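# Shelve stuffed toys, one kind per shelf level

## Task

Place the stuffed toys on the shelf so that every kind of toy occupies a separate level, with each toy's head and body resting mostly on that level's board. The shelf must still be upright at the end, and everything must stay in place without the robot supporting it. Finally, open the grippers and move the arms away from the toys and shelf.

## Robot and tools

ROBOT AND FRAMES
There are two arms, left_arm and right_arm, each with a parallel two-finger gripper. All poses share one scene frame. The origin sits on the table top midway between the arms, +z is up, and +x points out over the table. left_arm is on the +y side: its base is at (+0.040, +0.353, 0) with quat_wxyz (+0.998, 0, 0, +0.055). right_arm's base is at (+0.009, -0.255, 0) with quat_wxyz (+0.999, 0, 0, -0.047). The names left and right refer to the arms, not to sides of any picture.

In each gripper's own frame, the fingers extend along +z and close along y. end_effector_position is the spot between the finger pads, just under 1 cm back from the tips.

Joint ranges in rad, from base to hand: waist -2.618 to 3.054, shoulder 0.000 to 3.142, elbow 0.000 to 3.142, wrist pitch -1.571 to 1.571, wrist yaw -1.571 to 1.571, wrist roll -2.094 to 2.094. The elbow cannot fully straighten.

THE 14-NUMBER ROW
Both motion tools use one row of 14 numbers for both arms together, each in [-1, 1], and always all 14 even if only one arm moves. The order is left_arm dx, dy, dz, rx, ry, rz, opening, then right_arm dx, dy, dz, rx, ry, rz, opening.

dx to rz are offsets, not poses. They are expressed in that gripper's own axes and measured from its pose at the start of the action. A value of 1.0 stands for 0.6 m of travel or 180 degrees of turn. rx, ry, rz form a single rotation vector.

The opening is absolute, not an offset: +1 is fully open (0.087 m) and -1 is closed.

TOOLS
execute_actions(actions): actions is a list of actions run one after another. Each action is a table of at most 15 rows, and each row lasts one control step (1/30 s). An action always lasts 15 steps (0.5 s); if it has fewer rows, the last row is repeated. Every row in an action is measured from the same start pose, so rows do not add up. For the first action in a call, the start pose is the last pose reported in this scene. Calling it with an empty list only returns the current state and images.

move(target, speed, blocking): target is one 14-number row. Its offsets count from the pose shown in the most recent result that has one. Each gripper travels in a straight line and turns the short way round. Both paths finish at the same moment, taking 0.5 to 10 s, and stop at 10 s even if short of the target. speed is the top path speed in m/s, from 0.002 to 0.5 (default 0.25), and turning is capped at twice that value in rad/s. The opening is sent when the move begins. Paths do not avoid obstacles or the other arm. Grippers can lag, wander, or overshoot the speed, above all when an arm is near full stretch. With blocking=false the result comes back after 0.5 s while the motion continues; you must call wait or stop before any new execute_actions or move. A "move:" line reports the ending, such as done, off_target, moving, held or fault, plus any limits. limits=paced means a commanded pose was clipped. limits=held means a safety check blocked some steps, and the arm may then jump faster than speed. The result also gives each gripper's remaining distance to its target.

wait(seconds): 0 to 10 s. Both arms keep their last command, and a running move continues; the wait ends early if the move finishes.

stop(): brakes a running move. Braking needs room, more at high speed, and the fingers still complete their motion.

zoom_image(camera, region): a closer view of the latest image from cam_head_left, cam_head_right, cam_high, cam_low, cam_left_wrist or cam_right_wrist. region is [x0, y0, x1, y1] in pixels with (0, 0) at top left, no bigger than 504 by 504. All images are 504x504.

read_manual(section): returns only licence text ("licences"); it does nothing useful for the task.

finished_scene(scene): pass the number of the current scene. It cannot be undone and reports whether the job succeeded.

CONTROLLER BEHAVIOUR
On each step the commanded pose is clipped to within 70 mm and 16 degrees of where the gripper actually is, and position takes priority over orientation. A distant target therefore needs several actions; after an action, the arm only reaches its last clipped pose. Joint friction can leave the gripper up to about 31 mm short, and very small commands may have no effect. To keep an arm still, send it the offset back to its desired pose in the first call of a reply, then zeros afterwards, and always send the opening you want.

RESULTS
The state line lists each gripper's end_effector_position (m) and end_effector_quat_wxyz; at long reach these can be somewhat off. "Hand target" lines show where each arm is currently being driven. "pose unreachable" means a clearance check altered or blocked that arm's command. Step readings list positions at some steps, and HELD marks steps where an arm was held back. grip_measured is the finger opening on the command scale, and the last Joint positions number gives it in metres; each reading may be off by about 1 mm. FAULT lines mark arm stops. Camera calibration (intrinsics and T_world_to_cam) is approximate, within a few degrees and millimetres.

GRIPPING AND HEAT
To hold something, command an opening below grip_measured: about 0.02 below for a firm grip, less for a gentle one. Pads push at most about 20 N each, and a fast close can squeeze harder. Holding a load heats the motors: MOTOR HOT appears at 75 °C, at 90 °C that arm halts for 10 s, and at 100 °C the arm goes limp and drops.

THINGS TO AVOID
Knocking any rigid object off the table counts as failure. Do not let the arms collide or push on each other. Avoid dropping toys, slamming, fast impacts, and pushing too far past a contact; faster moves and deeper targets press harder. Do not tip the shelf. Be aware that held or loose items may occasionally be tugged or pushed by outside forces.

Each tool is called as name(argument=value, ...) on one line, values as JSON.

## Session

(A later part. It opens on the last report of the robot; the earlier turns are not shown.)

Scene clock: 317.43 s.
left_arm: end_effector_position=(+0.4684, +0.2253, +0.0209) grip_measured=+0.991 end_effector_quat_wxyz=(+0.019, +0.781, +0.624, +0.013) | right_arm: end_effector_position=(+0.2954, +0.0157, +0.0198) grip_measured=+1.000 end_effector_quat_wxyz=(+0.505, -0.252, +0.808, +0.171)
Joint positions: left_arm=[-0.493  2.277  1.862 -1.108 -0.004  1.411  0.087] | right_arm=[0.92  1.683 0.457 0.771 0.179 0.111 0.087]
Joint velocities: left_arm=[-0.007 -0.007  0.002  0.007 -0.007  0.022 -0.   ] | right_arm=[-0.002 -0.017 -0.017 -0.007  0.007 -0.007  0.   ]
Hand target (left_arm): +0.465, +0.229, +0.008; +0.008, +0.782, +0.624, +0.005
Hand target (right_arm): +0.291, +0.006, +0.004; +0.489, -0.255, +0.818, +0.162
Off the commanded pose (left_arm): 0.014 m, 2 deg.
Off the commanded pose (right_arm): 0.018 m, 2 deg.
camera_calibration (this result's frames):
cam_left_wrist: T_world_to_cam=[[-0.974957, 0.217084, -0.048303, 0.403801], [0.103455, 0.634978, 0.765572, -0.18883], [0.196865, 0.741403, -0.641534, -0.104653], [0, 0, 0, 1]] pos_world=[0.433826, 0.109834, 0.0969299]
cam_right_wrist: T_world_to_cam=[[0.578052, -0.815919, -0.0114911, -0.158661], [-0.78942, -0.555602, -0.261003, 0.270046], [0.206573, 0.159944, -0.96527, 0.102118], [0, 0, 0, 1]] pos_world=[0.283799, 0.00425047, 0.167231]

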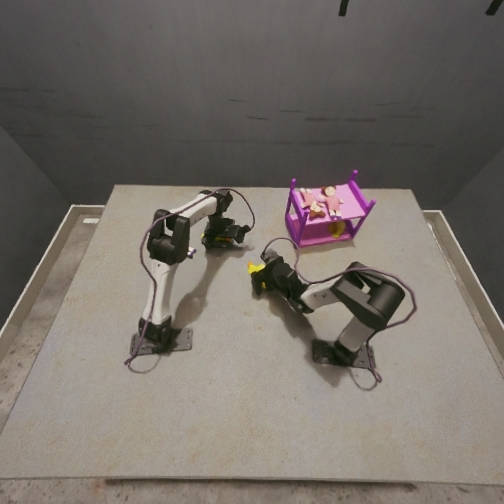

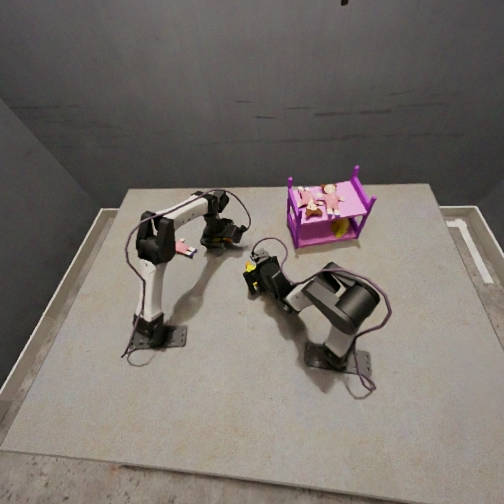

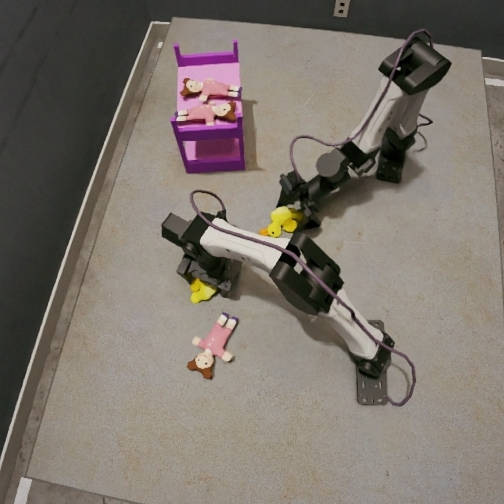

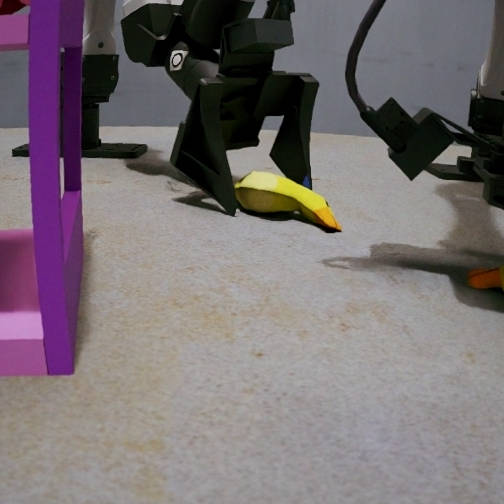

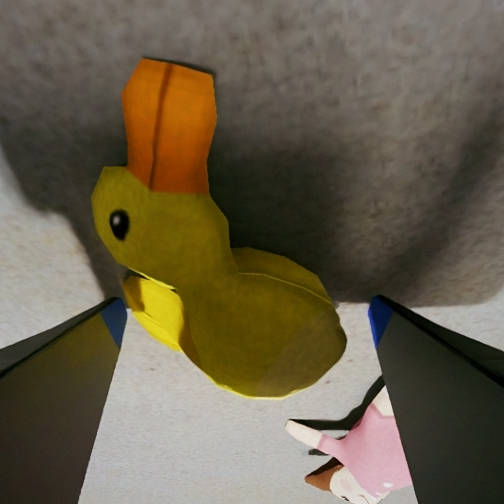

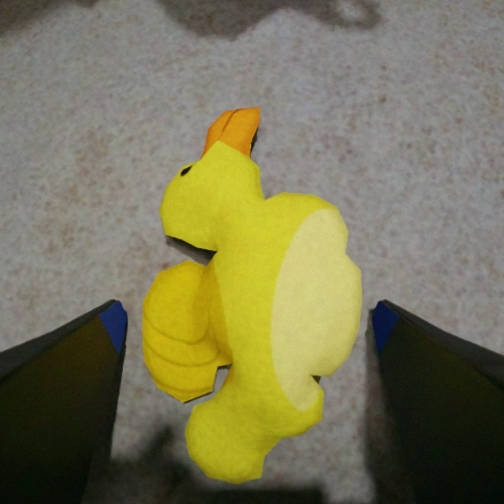

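execute_actions(actions=[[[0,0,0,0,0,0,0.8,0,0,0,0,0,0,0.8],[0,0,0,0,0,0,0.7,0,0,0,0,0,0,0.7],[0,0,0,0,0,0,0.6,0,0,0,0,0,0,0.6],[0,0,0,0,0,0,0.5,0,0,0,0,0,0,0.5],[0,0,0,0,0,0,0.4,0,0,0,0,0,0,0.4],[0,0,0,0,0,0,0.3,0,0,0,0,0,0,0.3],[0,0,0,0,0,0,0.2,0,0,0,0,0,0,0.2],[0,0,0,0,0,0,0.1,0,0,0,0,0,0,0.1],[0,0,0,0,0,0,0,0,0,0,0,0,0,0],[0,0,0,0,0,0,-0.1,0,0,0,0,0,0,-0.1],[0,0,0,0,0,0,-0.2,0,0,0,0,0,0,-0.2],[0,0,0,0,0,0,-0.3,0,0,0,0,0,0,-0.3],[0,0,0,0,0,0,-0.4,0,0,0,0,0,0,-0.4],[0,0,0,0,0,0,-0.5,0,0,0,0,0,0,-0.5],[0,0,0,0,0,0,-0.55,0,0,0,0,0,0,-0.55]],[[0,0,0,0,0,0,-0.55,0,0,0,0,0,0,-0.55]]])

move(target=[0,0,-0.12,0,0,0,-0.55,-0.1,0,-0.05,0,0,0,-0.55], speed=0.12)

Scene clock: 325.03 s.
left_arm: end_effector_position=(+0.4689, +0.2251, +0.0209) grip_measured=-0.549 end_effector_quat_wxyz=(+0.020, +0.781, +0.624, +0.014) | right_arm: end_effector_position=(+0.2959, +0.0163, +0.0208) grip_measured=-0.549 end_effector_quat_wxyz=(+0.507, -0.251, +0.807, +0.172)
Joint positions: left_arm=[-0.493  2.277  1.862 -1.106 -0.004  1.411  0.02 ] | right_arm=[0.92  1.683 0.457 0.776 0.179 0.111 0.02 ]
Joint velocities: left_arm=[ 0.002  0.002  0.002  0.081  0.007  0.066 -0.001] | right_arm=[-0.012 -0.022 -0.002  0.037 -0.051 -0.051 -0.001]
Hand target (left_arm): +0.469, +0.225, +0.021; +0.020, +0.781, +0.624, +0.014
Hand target (right_arm): +0.296, +0.016, +0.021; +0.506, -0.251, +0.807, +0.172
Off the commanded pose (left_arm): 0.000 m, 0 deg.
Off the commanded pose (right_arm): 0.000 m, 0 deg.
Step readings (end_effector_position; steps 1 to 15: 1st action; 16 to 30: 2nd action):
0: left_arm (+0.4684, +0.2253, +0.0209) | right_arm (+0.2954, +0.0157, +0.0198)
1: left_arm (+0.4684, +0.2253, +0.0209) | right_arm (+0.2954, +0.0157, +0.0198)
2: left_arm (+0.4684, +0.2253, +0.0209) | right_arm (+0.2954, +0.0157, +0.0198)
4: left_arm (+0.4684, +0.2253, +0.0209) | right_arm (+0.2954, +0.0157, +0.0198)
8: left_arm (+0.4687, +0.2251, +0.0209) | right_arm (+0.2954, +0.0158, +0.0199)
15: left_arm (+0.4689, +0.2251, +0.0209) | right_arm (+0.2957, +0.0162, +0.0206)
16: left_arm (+0.4689, +0.2251, +0.0209) | right_arm (+0.2958, +0.0163, +0.0208)
17: left_arm (+0.4689, +0.2251, +0.0209) | right_arm (+0.2959, +0.0163, +0.0208)
19: left_arm (+0.4689, +0.2251, +0.0209) | right_arm (+0.2959, +0.0163, +0.0208)
23: left_arm (+0.4689, +0.2251, +0.0209) | right_arm (+0.2959, +0.0163, +0.0208)
30: end_effector_position above
camera_calibration (this result's frames):
cam_left_wrist: T_world_to_cam=[[-0.974852, 0.217042, -0.0505584, 0.404371], [0.10183, 0.635632, 0.765246, -0.188138], [0.198227, 0.740854, -0.641749, -0.105101], [0, 0, 0, 1]] pos_world=[0.434194, 0.109686, 0.0969673]
cam_right_wrist: T_world_to_cam=[[0.578374, -0.815672, -0.0127684, -0.158492], [-0.788309, -0.554807, -0.266004, 0.270819], [0.209888, 0.163915, -0.963887, 0.101894], [0, 0, 0, 1]] pos_world=[0.283771, 0.0042731, 0.16823]

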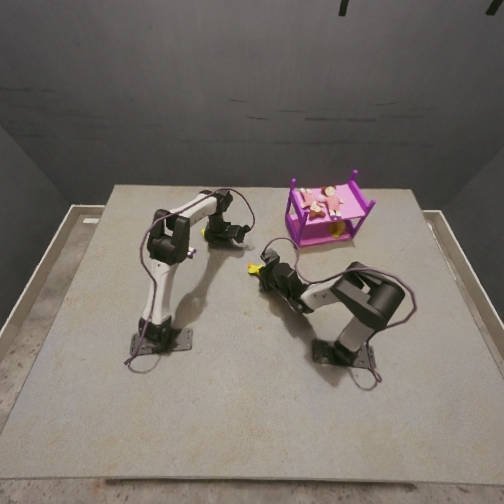

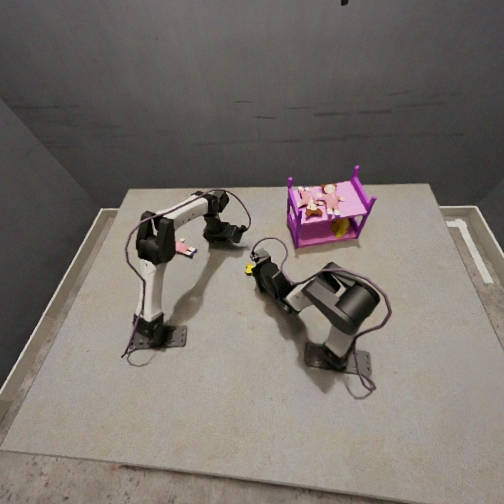

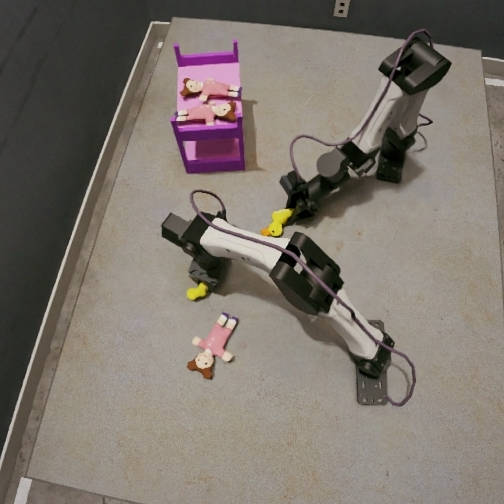

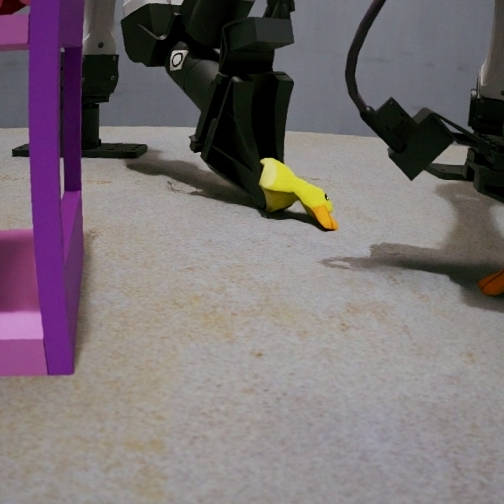

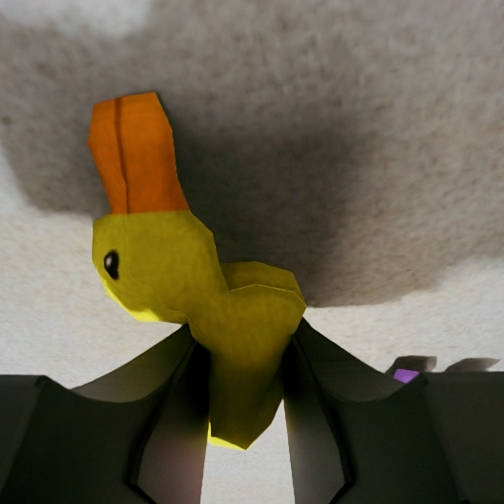

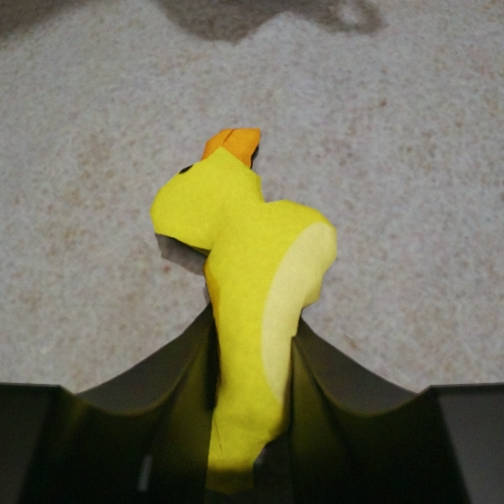

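Scene clock: 326.30 s.
left_arm: end_effector_position=(+0.4639, +0.2270, +0.0866) grip_measured=-0.549 end_effector_quat_wxyz=(+0.016, +0.781, +0.624, +0.011) | right_arm: end_effector_position=(+0.2912, +0.0113, +0.0748) grip_measured=-0.549 end_effector_quat_wxyz=(+0.495, -0.255, +0.814, +0.165)
Joint positions: left_arm=[-0.493  2.247  2.072 -1.357 -0.004  1.411  0.02 ] | right_arm=[0.92  1.431 0.559 0.39  0.179 0.111 0.02 ]
Joint velocities: left_arm=[-0.012  0.007 -0.002  0.007 -0.037 -0.095 -0.001] | right_arm=[-0.017  0.007 -0.002 -0.051 -0.022  0.11   0.001]
Hand target (left_arm): +0.465, +0.227, +0.093; +0.021, +0.781, +0.624, +0.014
Hand target (right_arm): +0.296, +0.014, +0.089; +0.507, -0.251, +0.807, +0.172
Off the commanded pose (left_arm): 0.006 m, 1 deg.
Off the commanded pose (right_arm): 0.014 m, 2 deg.
move: off_target (right_arm)
camera_calibration (this result's frames):
cam_left_wrist: T_world_to_cam=[[-0.975258, 0.217205, -0.0411594, 0.401771], [0.108605, 0.632902, 0.766577, -0.241842], [0.192555, 0.74314, -0.640832, -0.0613813], [0, 0, 0, 1]] pos_world=[0.429915, 0.11141, 0.162592]
cam_right_wrist: T_world_to_cam=[[0.578169, -0.815894, -0.00608312, -0.15968], [-0.793753, -0.560722, -0.235685, 0.27805], [0.188883, 0.141094, -0.971811, 0.162657], [0, 0, 0, 1]] pos_world=[0.282301, 0.00267699, 0.222633]

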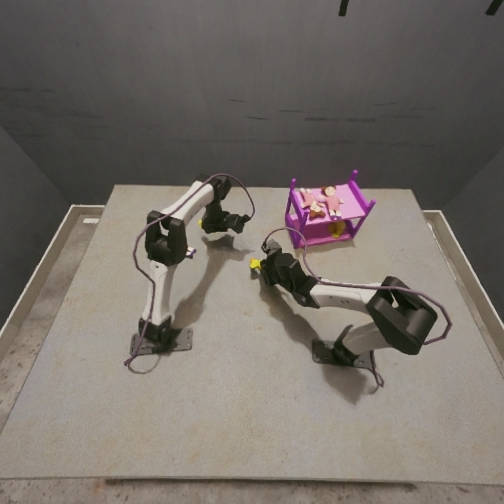

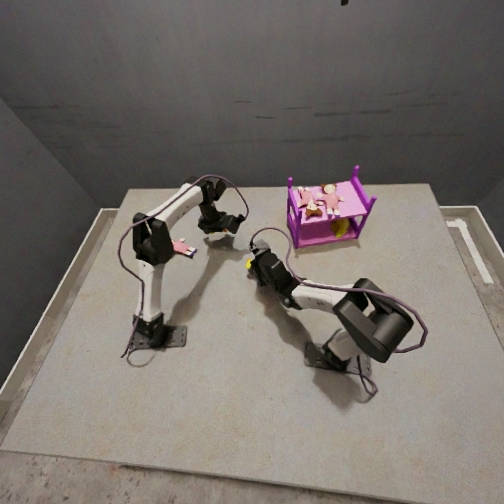

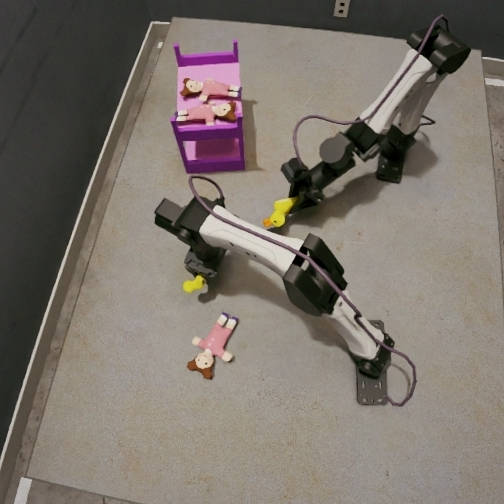

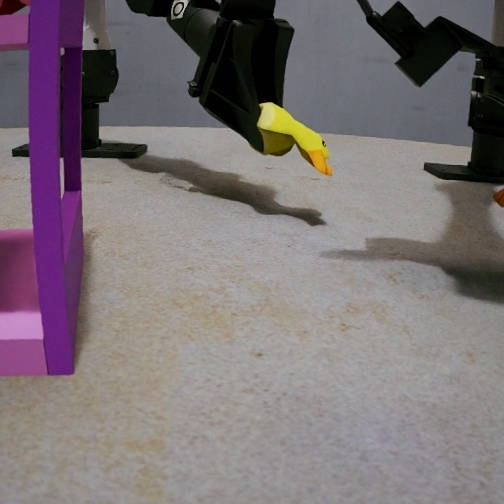

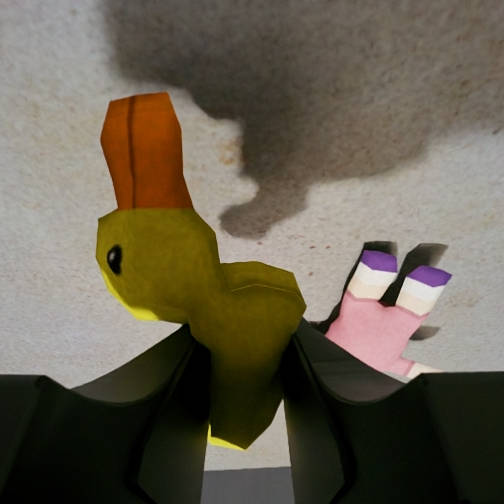

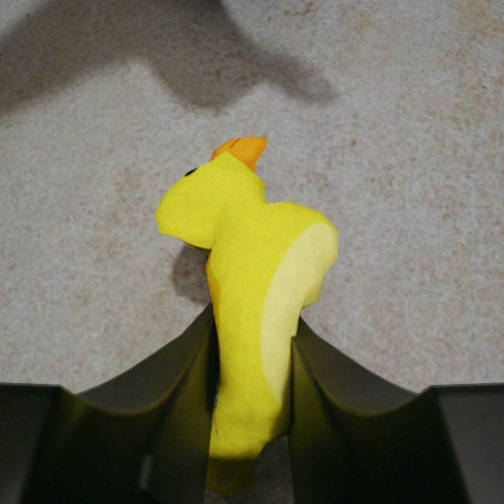

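move(target=[-0.212,-0.13,-0.025,0,0,-0.4,-0.55,0.024,-0.376,-0.133,0.124,-0.084,0.039,-0.55], speed=0.3)

Scene clock: 345.37 s.
left_arm: end_effector_position=(+0.3665, +0.1171, +0.1003) grip_measured=-0.549 end_effector_quat_wxyz=(+0.031, +0.268, +0.963, -0.009) | right_arm: end_effector_position=(+0.3640, -0.2173, +0.1094) grip_measured=-0.549 end_effector_quat_wxyz=(+0.637, -0.084, +0.764, +0.063)
Joint positions: left_arm=[-0.729  2.208  2.072 -1.371 -0.004 -0.077  0.02 ] | right_arm=[ 0.116  1.225  0.266  0.774 -0.183 -0.045  0.02 ]
Joint velocities: left_arm=[ 0.007 -0.007 -0.002 -0.066  0.022 -0.081  0.001] | right_arm=[-0.002 -0.002 -0.007  0.037 -0.007  0.081  0.001]
Hand target (left_arm): +0.359, +0.121, +0.100; +0.020, +0.265, +0.964, -0.003
Hand target (right_arm): +0.360, -0.221, +0.095; +0.625, -0.084, +0.774, +0.061
Off the commanded pose (left_arm): 0.008 m, 2 deg.
Off the commanded pose (right_arm): 0.016 m, 2 deg.
move: off_target (right_arm)
camera_calibration (this result's frames):
cam_left_wrist: T_world_to_cam=[[-0.512655, -0.858595, -0.0000904929, 0.283474], [-0.590302, 0.352384, 0.726201, 0.120926], [-0.623481, 0.372344, -0.687482, 0.395009], [0, 0, 0, 1]] pos_world=[0.462988, 0.0536979, 0.18377]
cam_right_wrist: T_world_to_cam=[[0.205295, -0.978495, 0.020026, -0.290513], [-0.842883, -0.187168, -0.504496, 0.344345], [0.497395, 0.0866908, -0.863182, 0.0787888], [0, 0, 0, 1]] pos_world=[0.310695, -0.226645, 0.247548]

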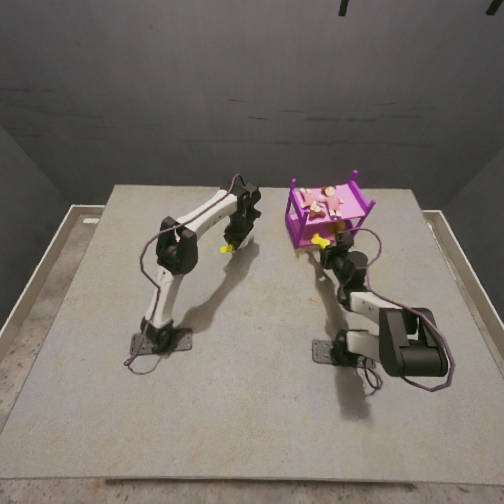

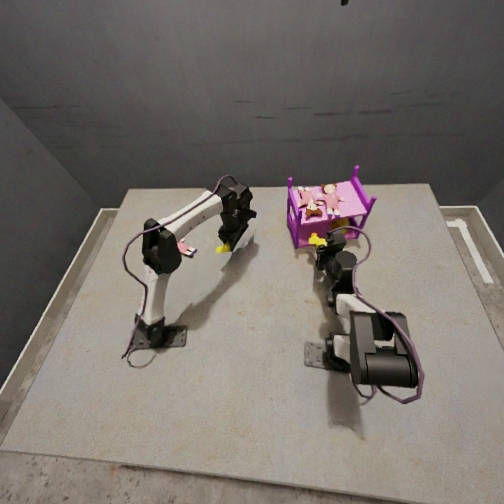

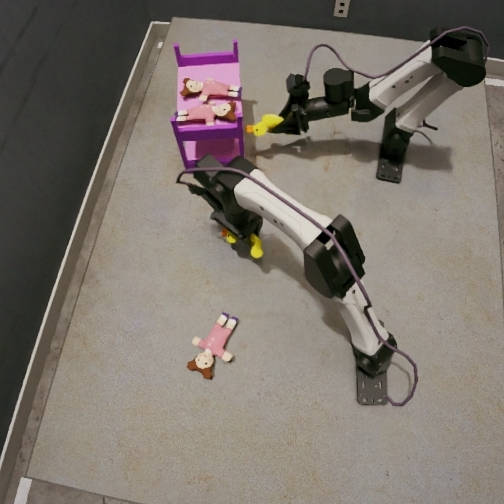

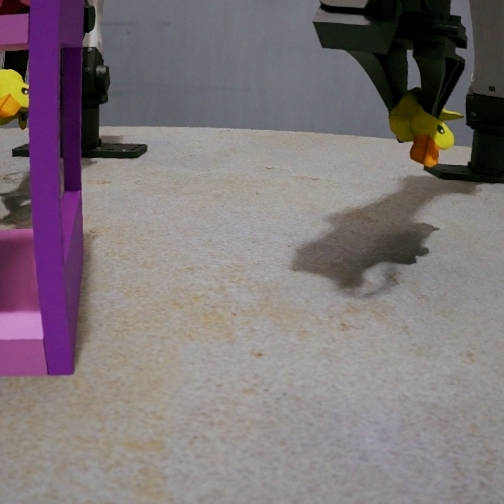

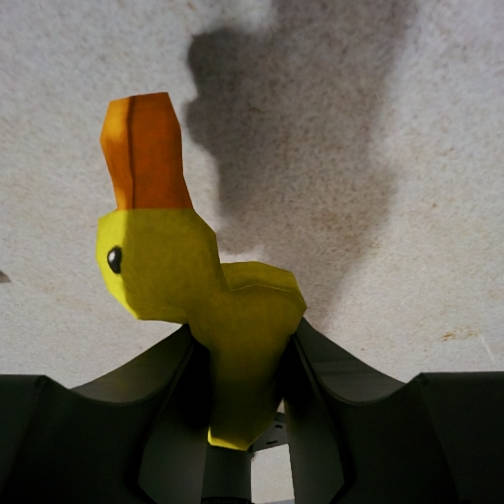

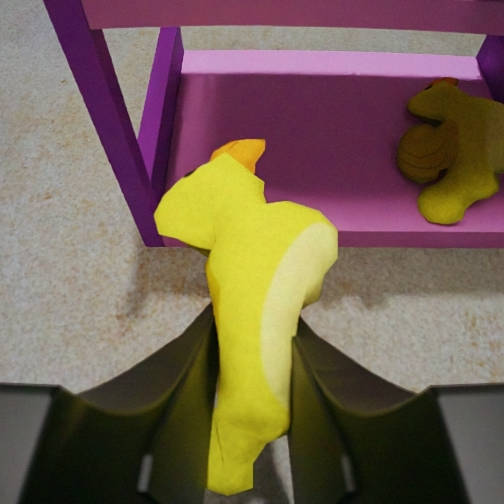

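move(target=[0.03,-0.237,0.128,0,0,-0.34,-0.55,0.05,0.004,0.211,0,-0.03,0,-0.55], speed=0.25)

Scene clock: 354.50 s.
left_arm: end_effector_position=(+0.2849, -0.0008, +0.0236) grip_measured=-0.549 end_effector_quat_wxyz=(+0.019, -0.257, +0.966, -0.026) | right_arm: end_effector_position=(+0.4727, -0.1944, +0.0511) grip_measured=-0.549 end_effector_quat_wxyz=(+0.664, -0.080, +0.741, +0.064)
Joint positions: left_arm=[-0.985  2.191  1.733 -1.049 -0.013 -1.395  0.02 ] | right_arm=[ 0.185  1.999  0.574  1.314 -0.112 -0.025  0.02 ]
Joint velocities: left_arm=[-0.002 -0.017 -0.002 -0.007 -0.051  0.051  0.001] | right_arm=[-0.007 -0.002  0.002  0.007 -0.051 -0.007 -0.001]
Hand target (left_arm): +0.281, +0.001, +0.024; +0.020, -0.260, +0.965, -0.025
Hand target (right_arm): +0.479, -0.188, +0.054; +0.672, -0.080, +0.733, +0.068
Off the commanded pose (left_arm): 0.004 m, 1 deg.
Off the commanded pose (right_arm): 0.010 m, 1 deg.
move: done
camera_calibration (this result's frames):
cam_left_wrist: T_world_to_cam=[[0.4989, -0.864682, 0.0585082, -0.149135], [-0.591309, -0.29026, 0.752398, 0.169078], [-0.633603, -0.409968, -0.656105, 0.336845], [0, 0, 0, 1]] pos_world=[0.387807, 0.0582178, 0.102517]
cam_right_wrist: T_world_to_cam=[[0.199379, -0.979701, 0.020829, -0.28677], [-0.805914, -0.176029, -0.565258, 0.398666], [0.557451, 0.0959143, -0.824651, -0.0561219], [0, 0, 0, 1]] pos_world=[0.409751, -0.205389, 0.185041]

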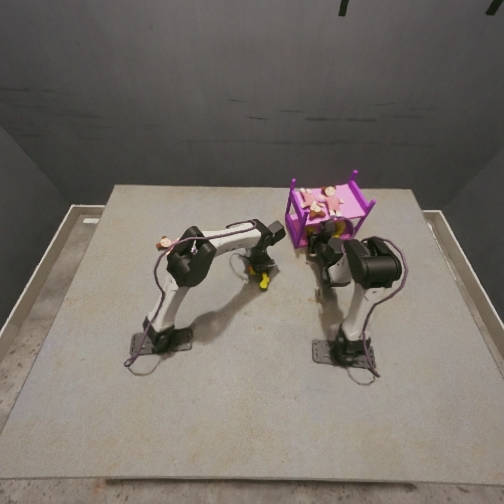

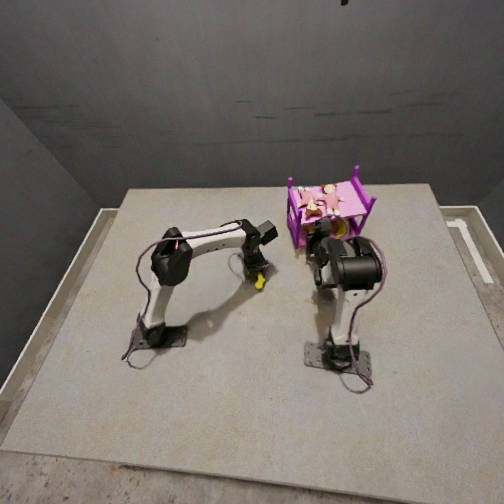

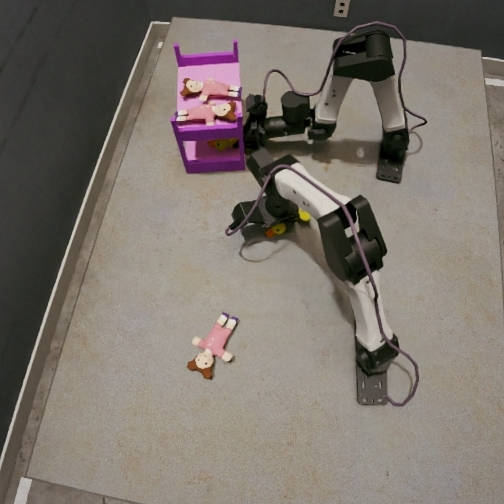

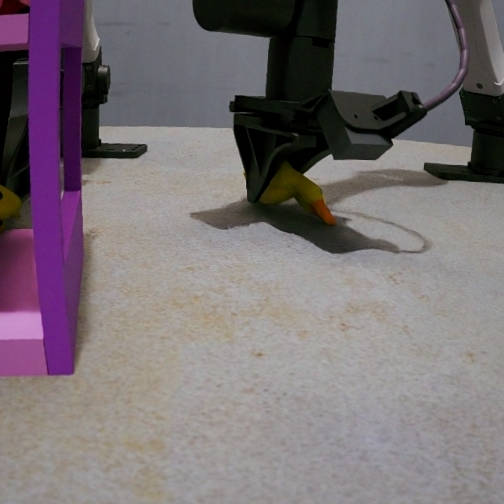

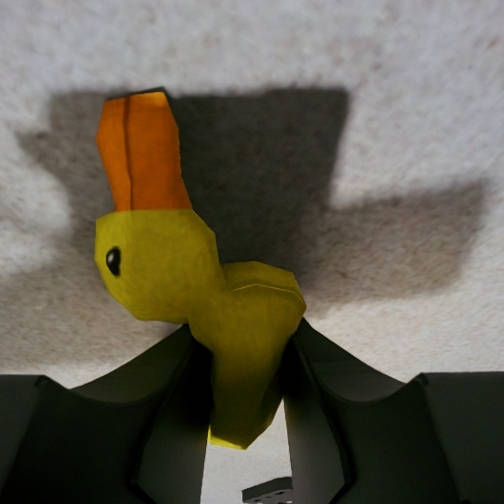

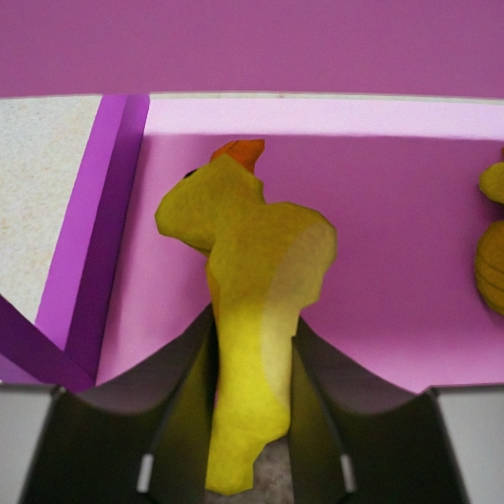

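move(target=[0,0,0,0,0,0,1,-0.012,0.022,0.062,0,-0.04,0,-0.55], speed=0.12)

Scene clock: 357.63 s.
left_arm: end_effector_position=(+0.2851, -0.0010, +0.0236) grip_measured=+0.991 end_effector_quat_wxyz=(+0.019, -0.258, +0.965, -0.026) | right_arm: end_effector_position=(+0.5012, -0.1791, +0.0516) grip_measured=-0.549 end_effector_quat_wxyz=(+0.702, -0.076, +0.705, +0.065)
Joint positions: left_arm=[-0.985  2.191  1.733 -1.048 -0.013 -1.398  0.087] | right_arm=[ 0.224  2.158  0.68   1.471 -0.07  -0.015  0.02 ]
Joint velocities: left_arm=[-0.007 -0.002  0.002  0.051 -0.066 -0.081  0.   ] | right_arm=[ 0.007 -0.002 -0.017 -0.037 -0.007  0.037 -0.001]
Hand target (left_arm): +0.285, -0.001, +0.024; +0.019, -0.257, +0.966, -0.026
Hand target (right_arm): +0.506, -0.173, +0.054; +0.709, -0.075, +0.698, +0.070
Off the commanded pose (left_arm): 0.000 m, 0 deg.
Off the commanded pose (right_arm): 0.008 m, 1 deg.
move: done
camera_calibration (this result's frames):
cam_left_wrist: T_world_to_cam=[[0.501184, -0.86331, 0.0592574, -0.15009], [-0.591033, -0.29149, 0.752139, 0.169083], [-0.632056, -0.411983, -0.656335, 0.336469], [0, 0, 0, 1]] pos_world=[0.387824, 0.0583316, 0.102556]
cam_right_wrist: T_world_to_cam=[[0.194004, -0.980725, 0.0232399, -0.275034], [-0.744602, -0.162636, -0.647393, 0.400487], [0.638694, 0.108293, -0.761802, -0.114827], [0, 0, 0, 1]] pos_world=[0.424901, -0.192164, 0.178189]

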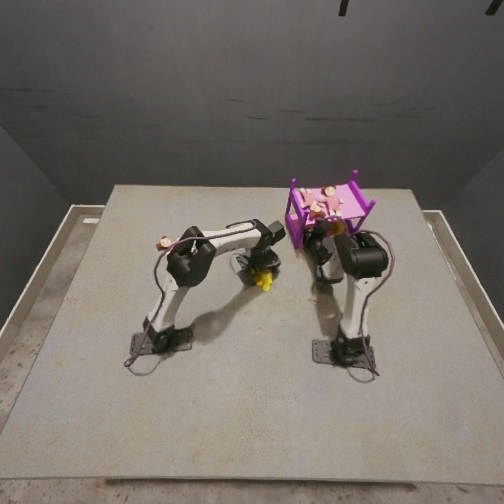

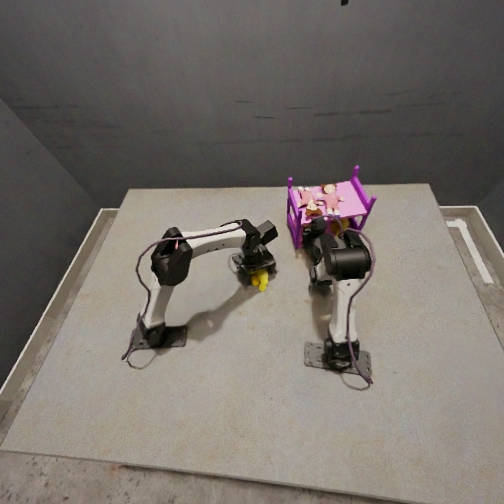

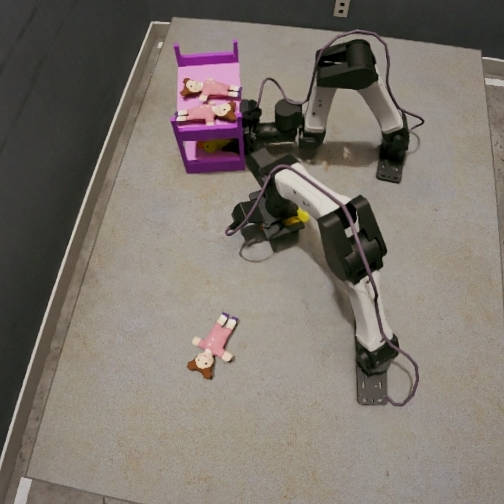

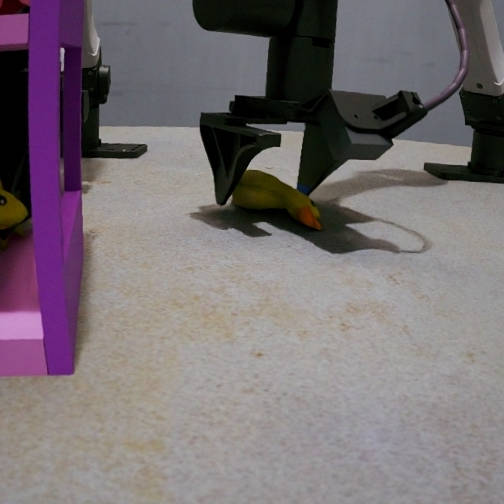

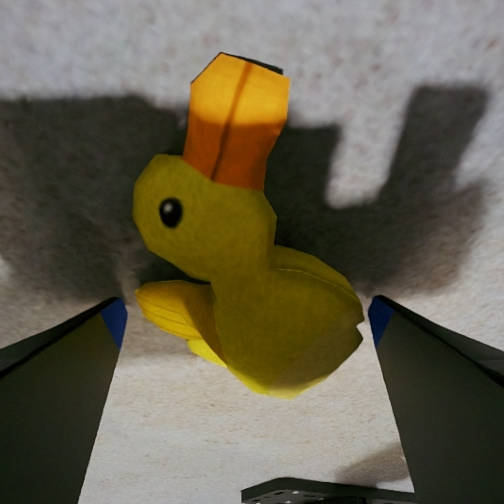

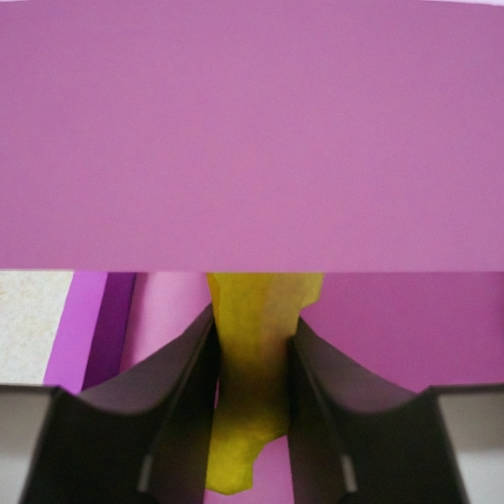

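execute_actions(actions=[[[0,0,-0.01,0,0,0,1,0,0,0,0,0,0,-0.45],[0,0,-0.02,0,0,0,1,0,0,0,0,0,0,-0.35],[0,0,-0.03,0,0,0,1,0,0,0,0,0,0,-0.25],[0,0,-0.04,0,0,0,1,0,0,0,0,0,0,-0.18],[0,0,-0.05,0,0,0,1,0,0,0,0,0,0,-0.1],[0,0,-0.06,0,0,0,1,0,0,0,0,0,0,-0.05],[0,0,-0.07,0,0,0,1,0,0,0,0,0,0,0],[0,0,-0.08,0,0,0,1,0,0,0,0,0,0,0.05],[0,0,-0.09,0,0,0,1,0,0,0,0,0,0,0.1],[0,0,-0.1,0,0,0,1,0,0,0,0,0,0,0.15],[0,0,-0.11,0,0,0,1,0,0,0,0,0,0,0.15],[0,0,-0.12,0,0,0,1,0,0,0,0,0,0,0.15]]])

move(target=[-0.2,0.2,-0.08,0,0,0,1,-0.04,-0.01,-0.21,0,0.05,0,0.15], speed=0.2)

Scene clock: 364.53 s.
left_arm: end_effector_position=(+0.2895, -0.0063, +0.0939) grip_measured=+0.991 end_effector_quat_wxyz=(+0.031, -0.258, +0.964, -0.051) | right_arm: end_effector_position=(+0.5015, -0.1802, +0.0517) grip_measured=+0.150 end_effector_quat_wxyz=(+0.702, -0.074, +0.705, +0.063)
Joint positions: left_arm=[-0.985  2.133  1.918 -1.236 -0.013 -1.398  0.087] | right_arm=[ 0.224  2.158  0.68   1.472 -0.063 -0.015  0.05 ]
Joint velocities: left_arm=[ 0.007 -0.095  0.252 -0.359  0.007 -0.081 -0.   ] | right_arm=[ 0.007 -0.002  0.002  0.007  0.007  0.066  0.   ]
Hand target (left_arm): +0.282, +0.002, +0.096; +0.020, -0.259, +0.965, -0.027
Hand target (right_arm): +0.501, -0.179, +0.052; +0.702, -0.076, +0.705, +0.065
Off the commanded pose (left_arm): 0.012 m, 3 deg.
Off the commanded pose (right_arm): 0.001 m, 0 deg.
Step readings (end_effector_position):
0: left_arm (+0.2851, -0.0010, +0.0236) | right_arm (+0.5013, -0.1793, +0.0517)
1: left_arm (+0.2850, -0.0009, +0.0236) | right_arm (+0.5013, -0.1793, +0.0517)
2: left_arm (+0.2845, -0.0003, +0.0236) | right_arm (+0.5013, -0.1793, +0.0517)
4: left_arm (+0.2832, +0.0013, +0.0261) | right_arm (+0.5013, -0.1793, +0.0517)
8: left_arm (+0.2847, -0.0005, +0.0459) | right_arm (+0.5013, -0.1794, +0.0517)
15: end_effector_position above
camera_calibration (this result's frames):
cam_left_wrist: T_world_to_cam=[[0.498148, -0.859673, 0.11319, -0.16523], [-0.617347, -0.259967, 0.742496, 0.126041], [-0.608877, -0.43975, -0.660218, 0.376671], [0, 0, 0, 1]] pos_world=[0.389467, 0.0563638, 0.173803]
cam_right_wrist: T_world_to_cam=[[0.187247, -0.982054, 0.0225673, -0.273027], [-0.745303, -0.156996, -0.647978, 0.401952], [0.639892, 0.104512, -0.761325, -0.116092], [0, 0, 0, 1]] pos_world=[0.424986, -0.192889, 0.178234]

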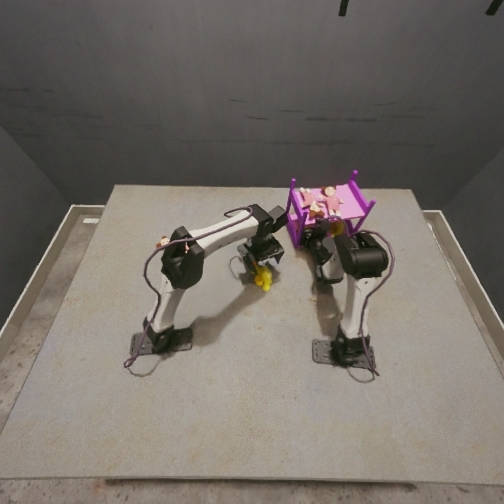

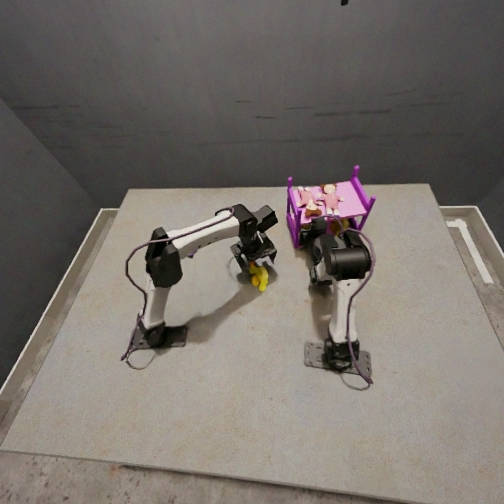

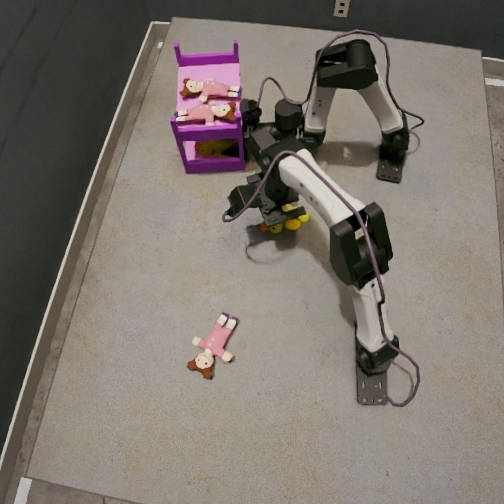

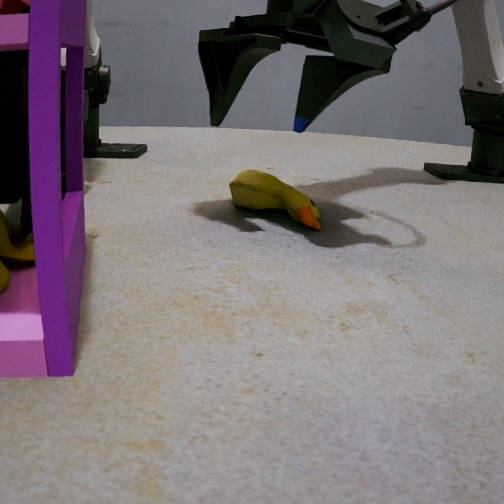

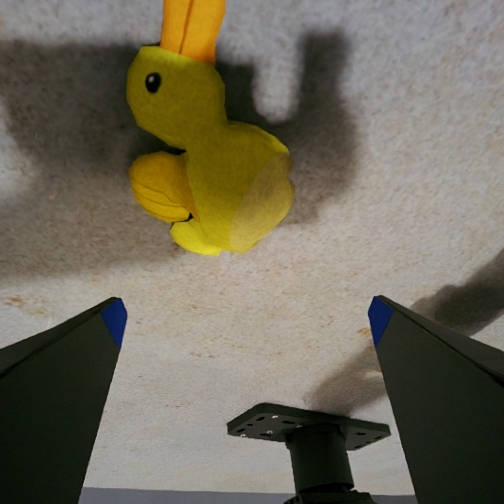

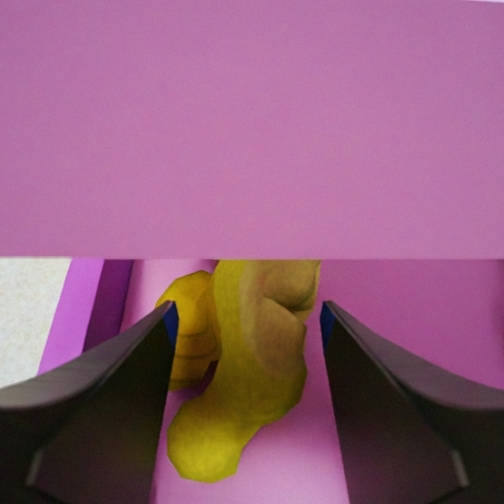

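Scene clock: 366.17 s.
left_arm: end_effector_position=(+0.3414, +0.1577, +0.1368) grip_measured=+0.991 end_effector_quat_wxyz=(+0.049, -0.262, +0.962, -0.057) | right_arm: end_effector_position=(+0.3851, -0.2072, +0.0803) grip_measured=+0.150 end_effector_quat_wxyz=(+0.648, -0.080, +0.755, +0.060)
Joint positions: left_arm=[-0.577  1.841  1.674 -1.254  0.019 -1.     0.087] | right_arm=[ 0.169  1.539  0.259  1.126 -0.122 -0.032  0.05 ]
Joint velocities: left_arm=[-0.012 -0.012 -0.007  0.007 -0.066  0.081  0.   ] | right_arm=[ 0.007  0.002  0.002 -0.037  0.066 -0.037 -0.001]
Hand target (left_arm): +0.331, +0.161, +0.132; +0.033, -0.258, +0.964, -0.048
Hand target (right_arm): +0.380, -0.212, +0.079; +0.645, -0.080, +0.758, +0.056
Off the commanded pose (left_arm): 0.013 m, 2 deg.
Off the commanded pose (right_arm): 0.008 m, 1 deg.
move: off_target (left_arm)
camera_calibration (this result's frames):
cam_left_wrist: T_world_to_cam=[[0.501672, -0.854599, 0.134112, -0.0598257], [-0.641977, -0.263886, 0.719881, 0.180942], [-0.57982, -0.447241, -0.681018, 0.502809], [0, 0, 0, 1]] pos_world=[0.437712, 0.221498, 0.220188]
cam_right_wrist: T_world_to_cam=[[0.194417, -0.980679, 0.0217171, -0.280787], [-0.830362, -0.176323, -0.528592, 0.34869], [0.522208, 0.0847342, -0.848598, 0.0311232], [0, 0, 0, 1]] pos_world=[0.327876, -0.216517, 0.216823]

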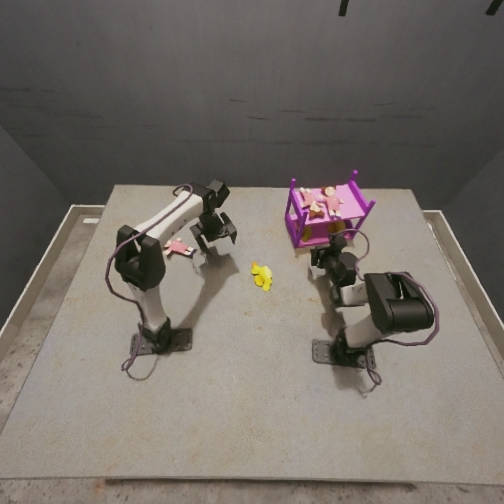

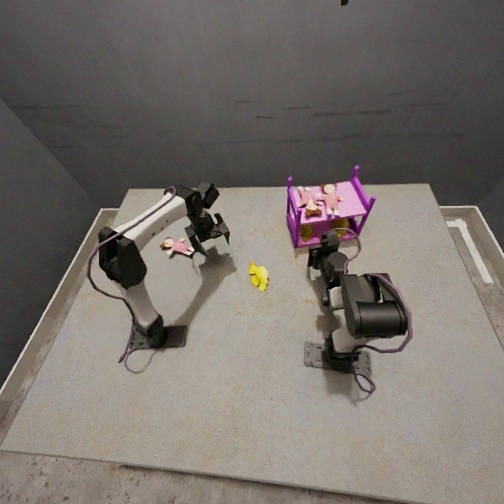

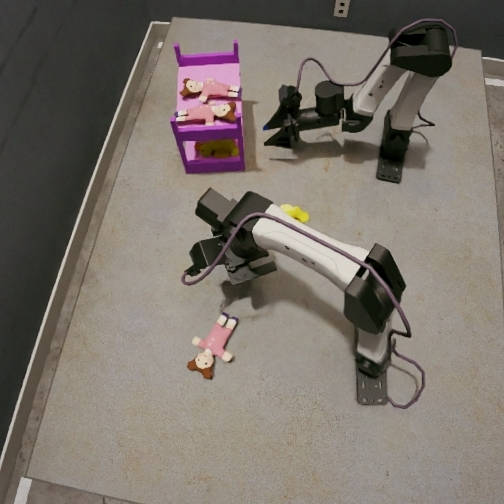

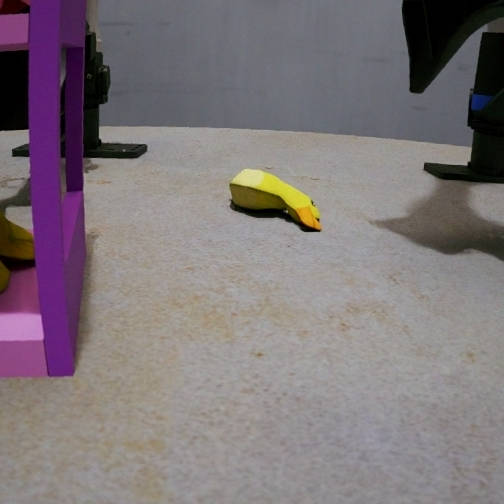

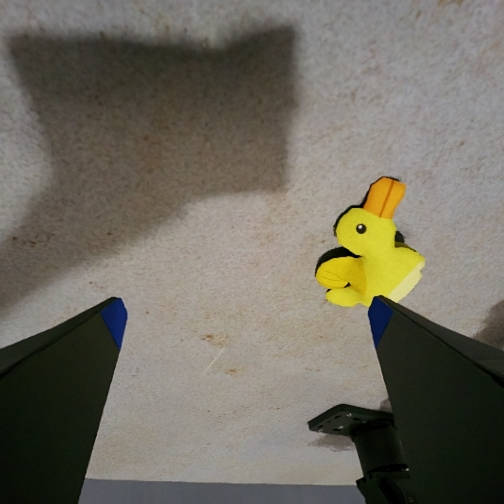

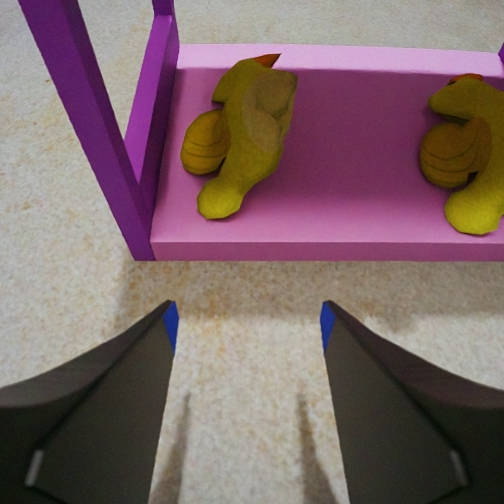

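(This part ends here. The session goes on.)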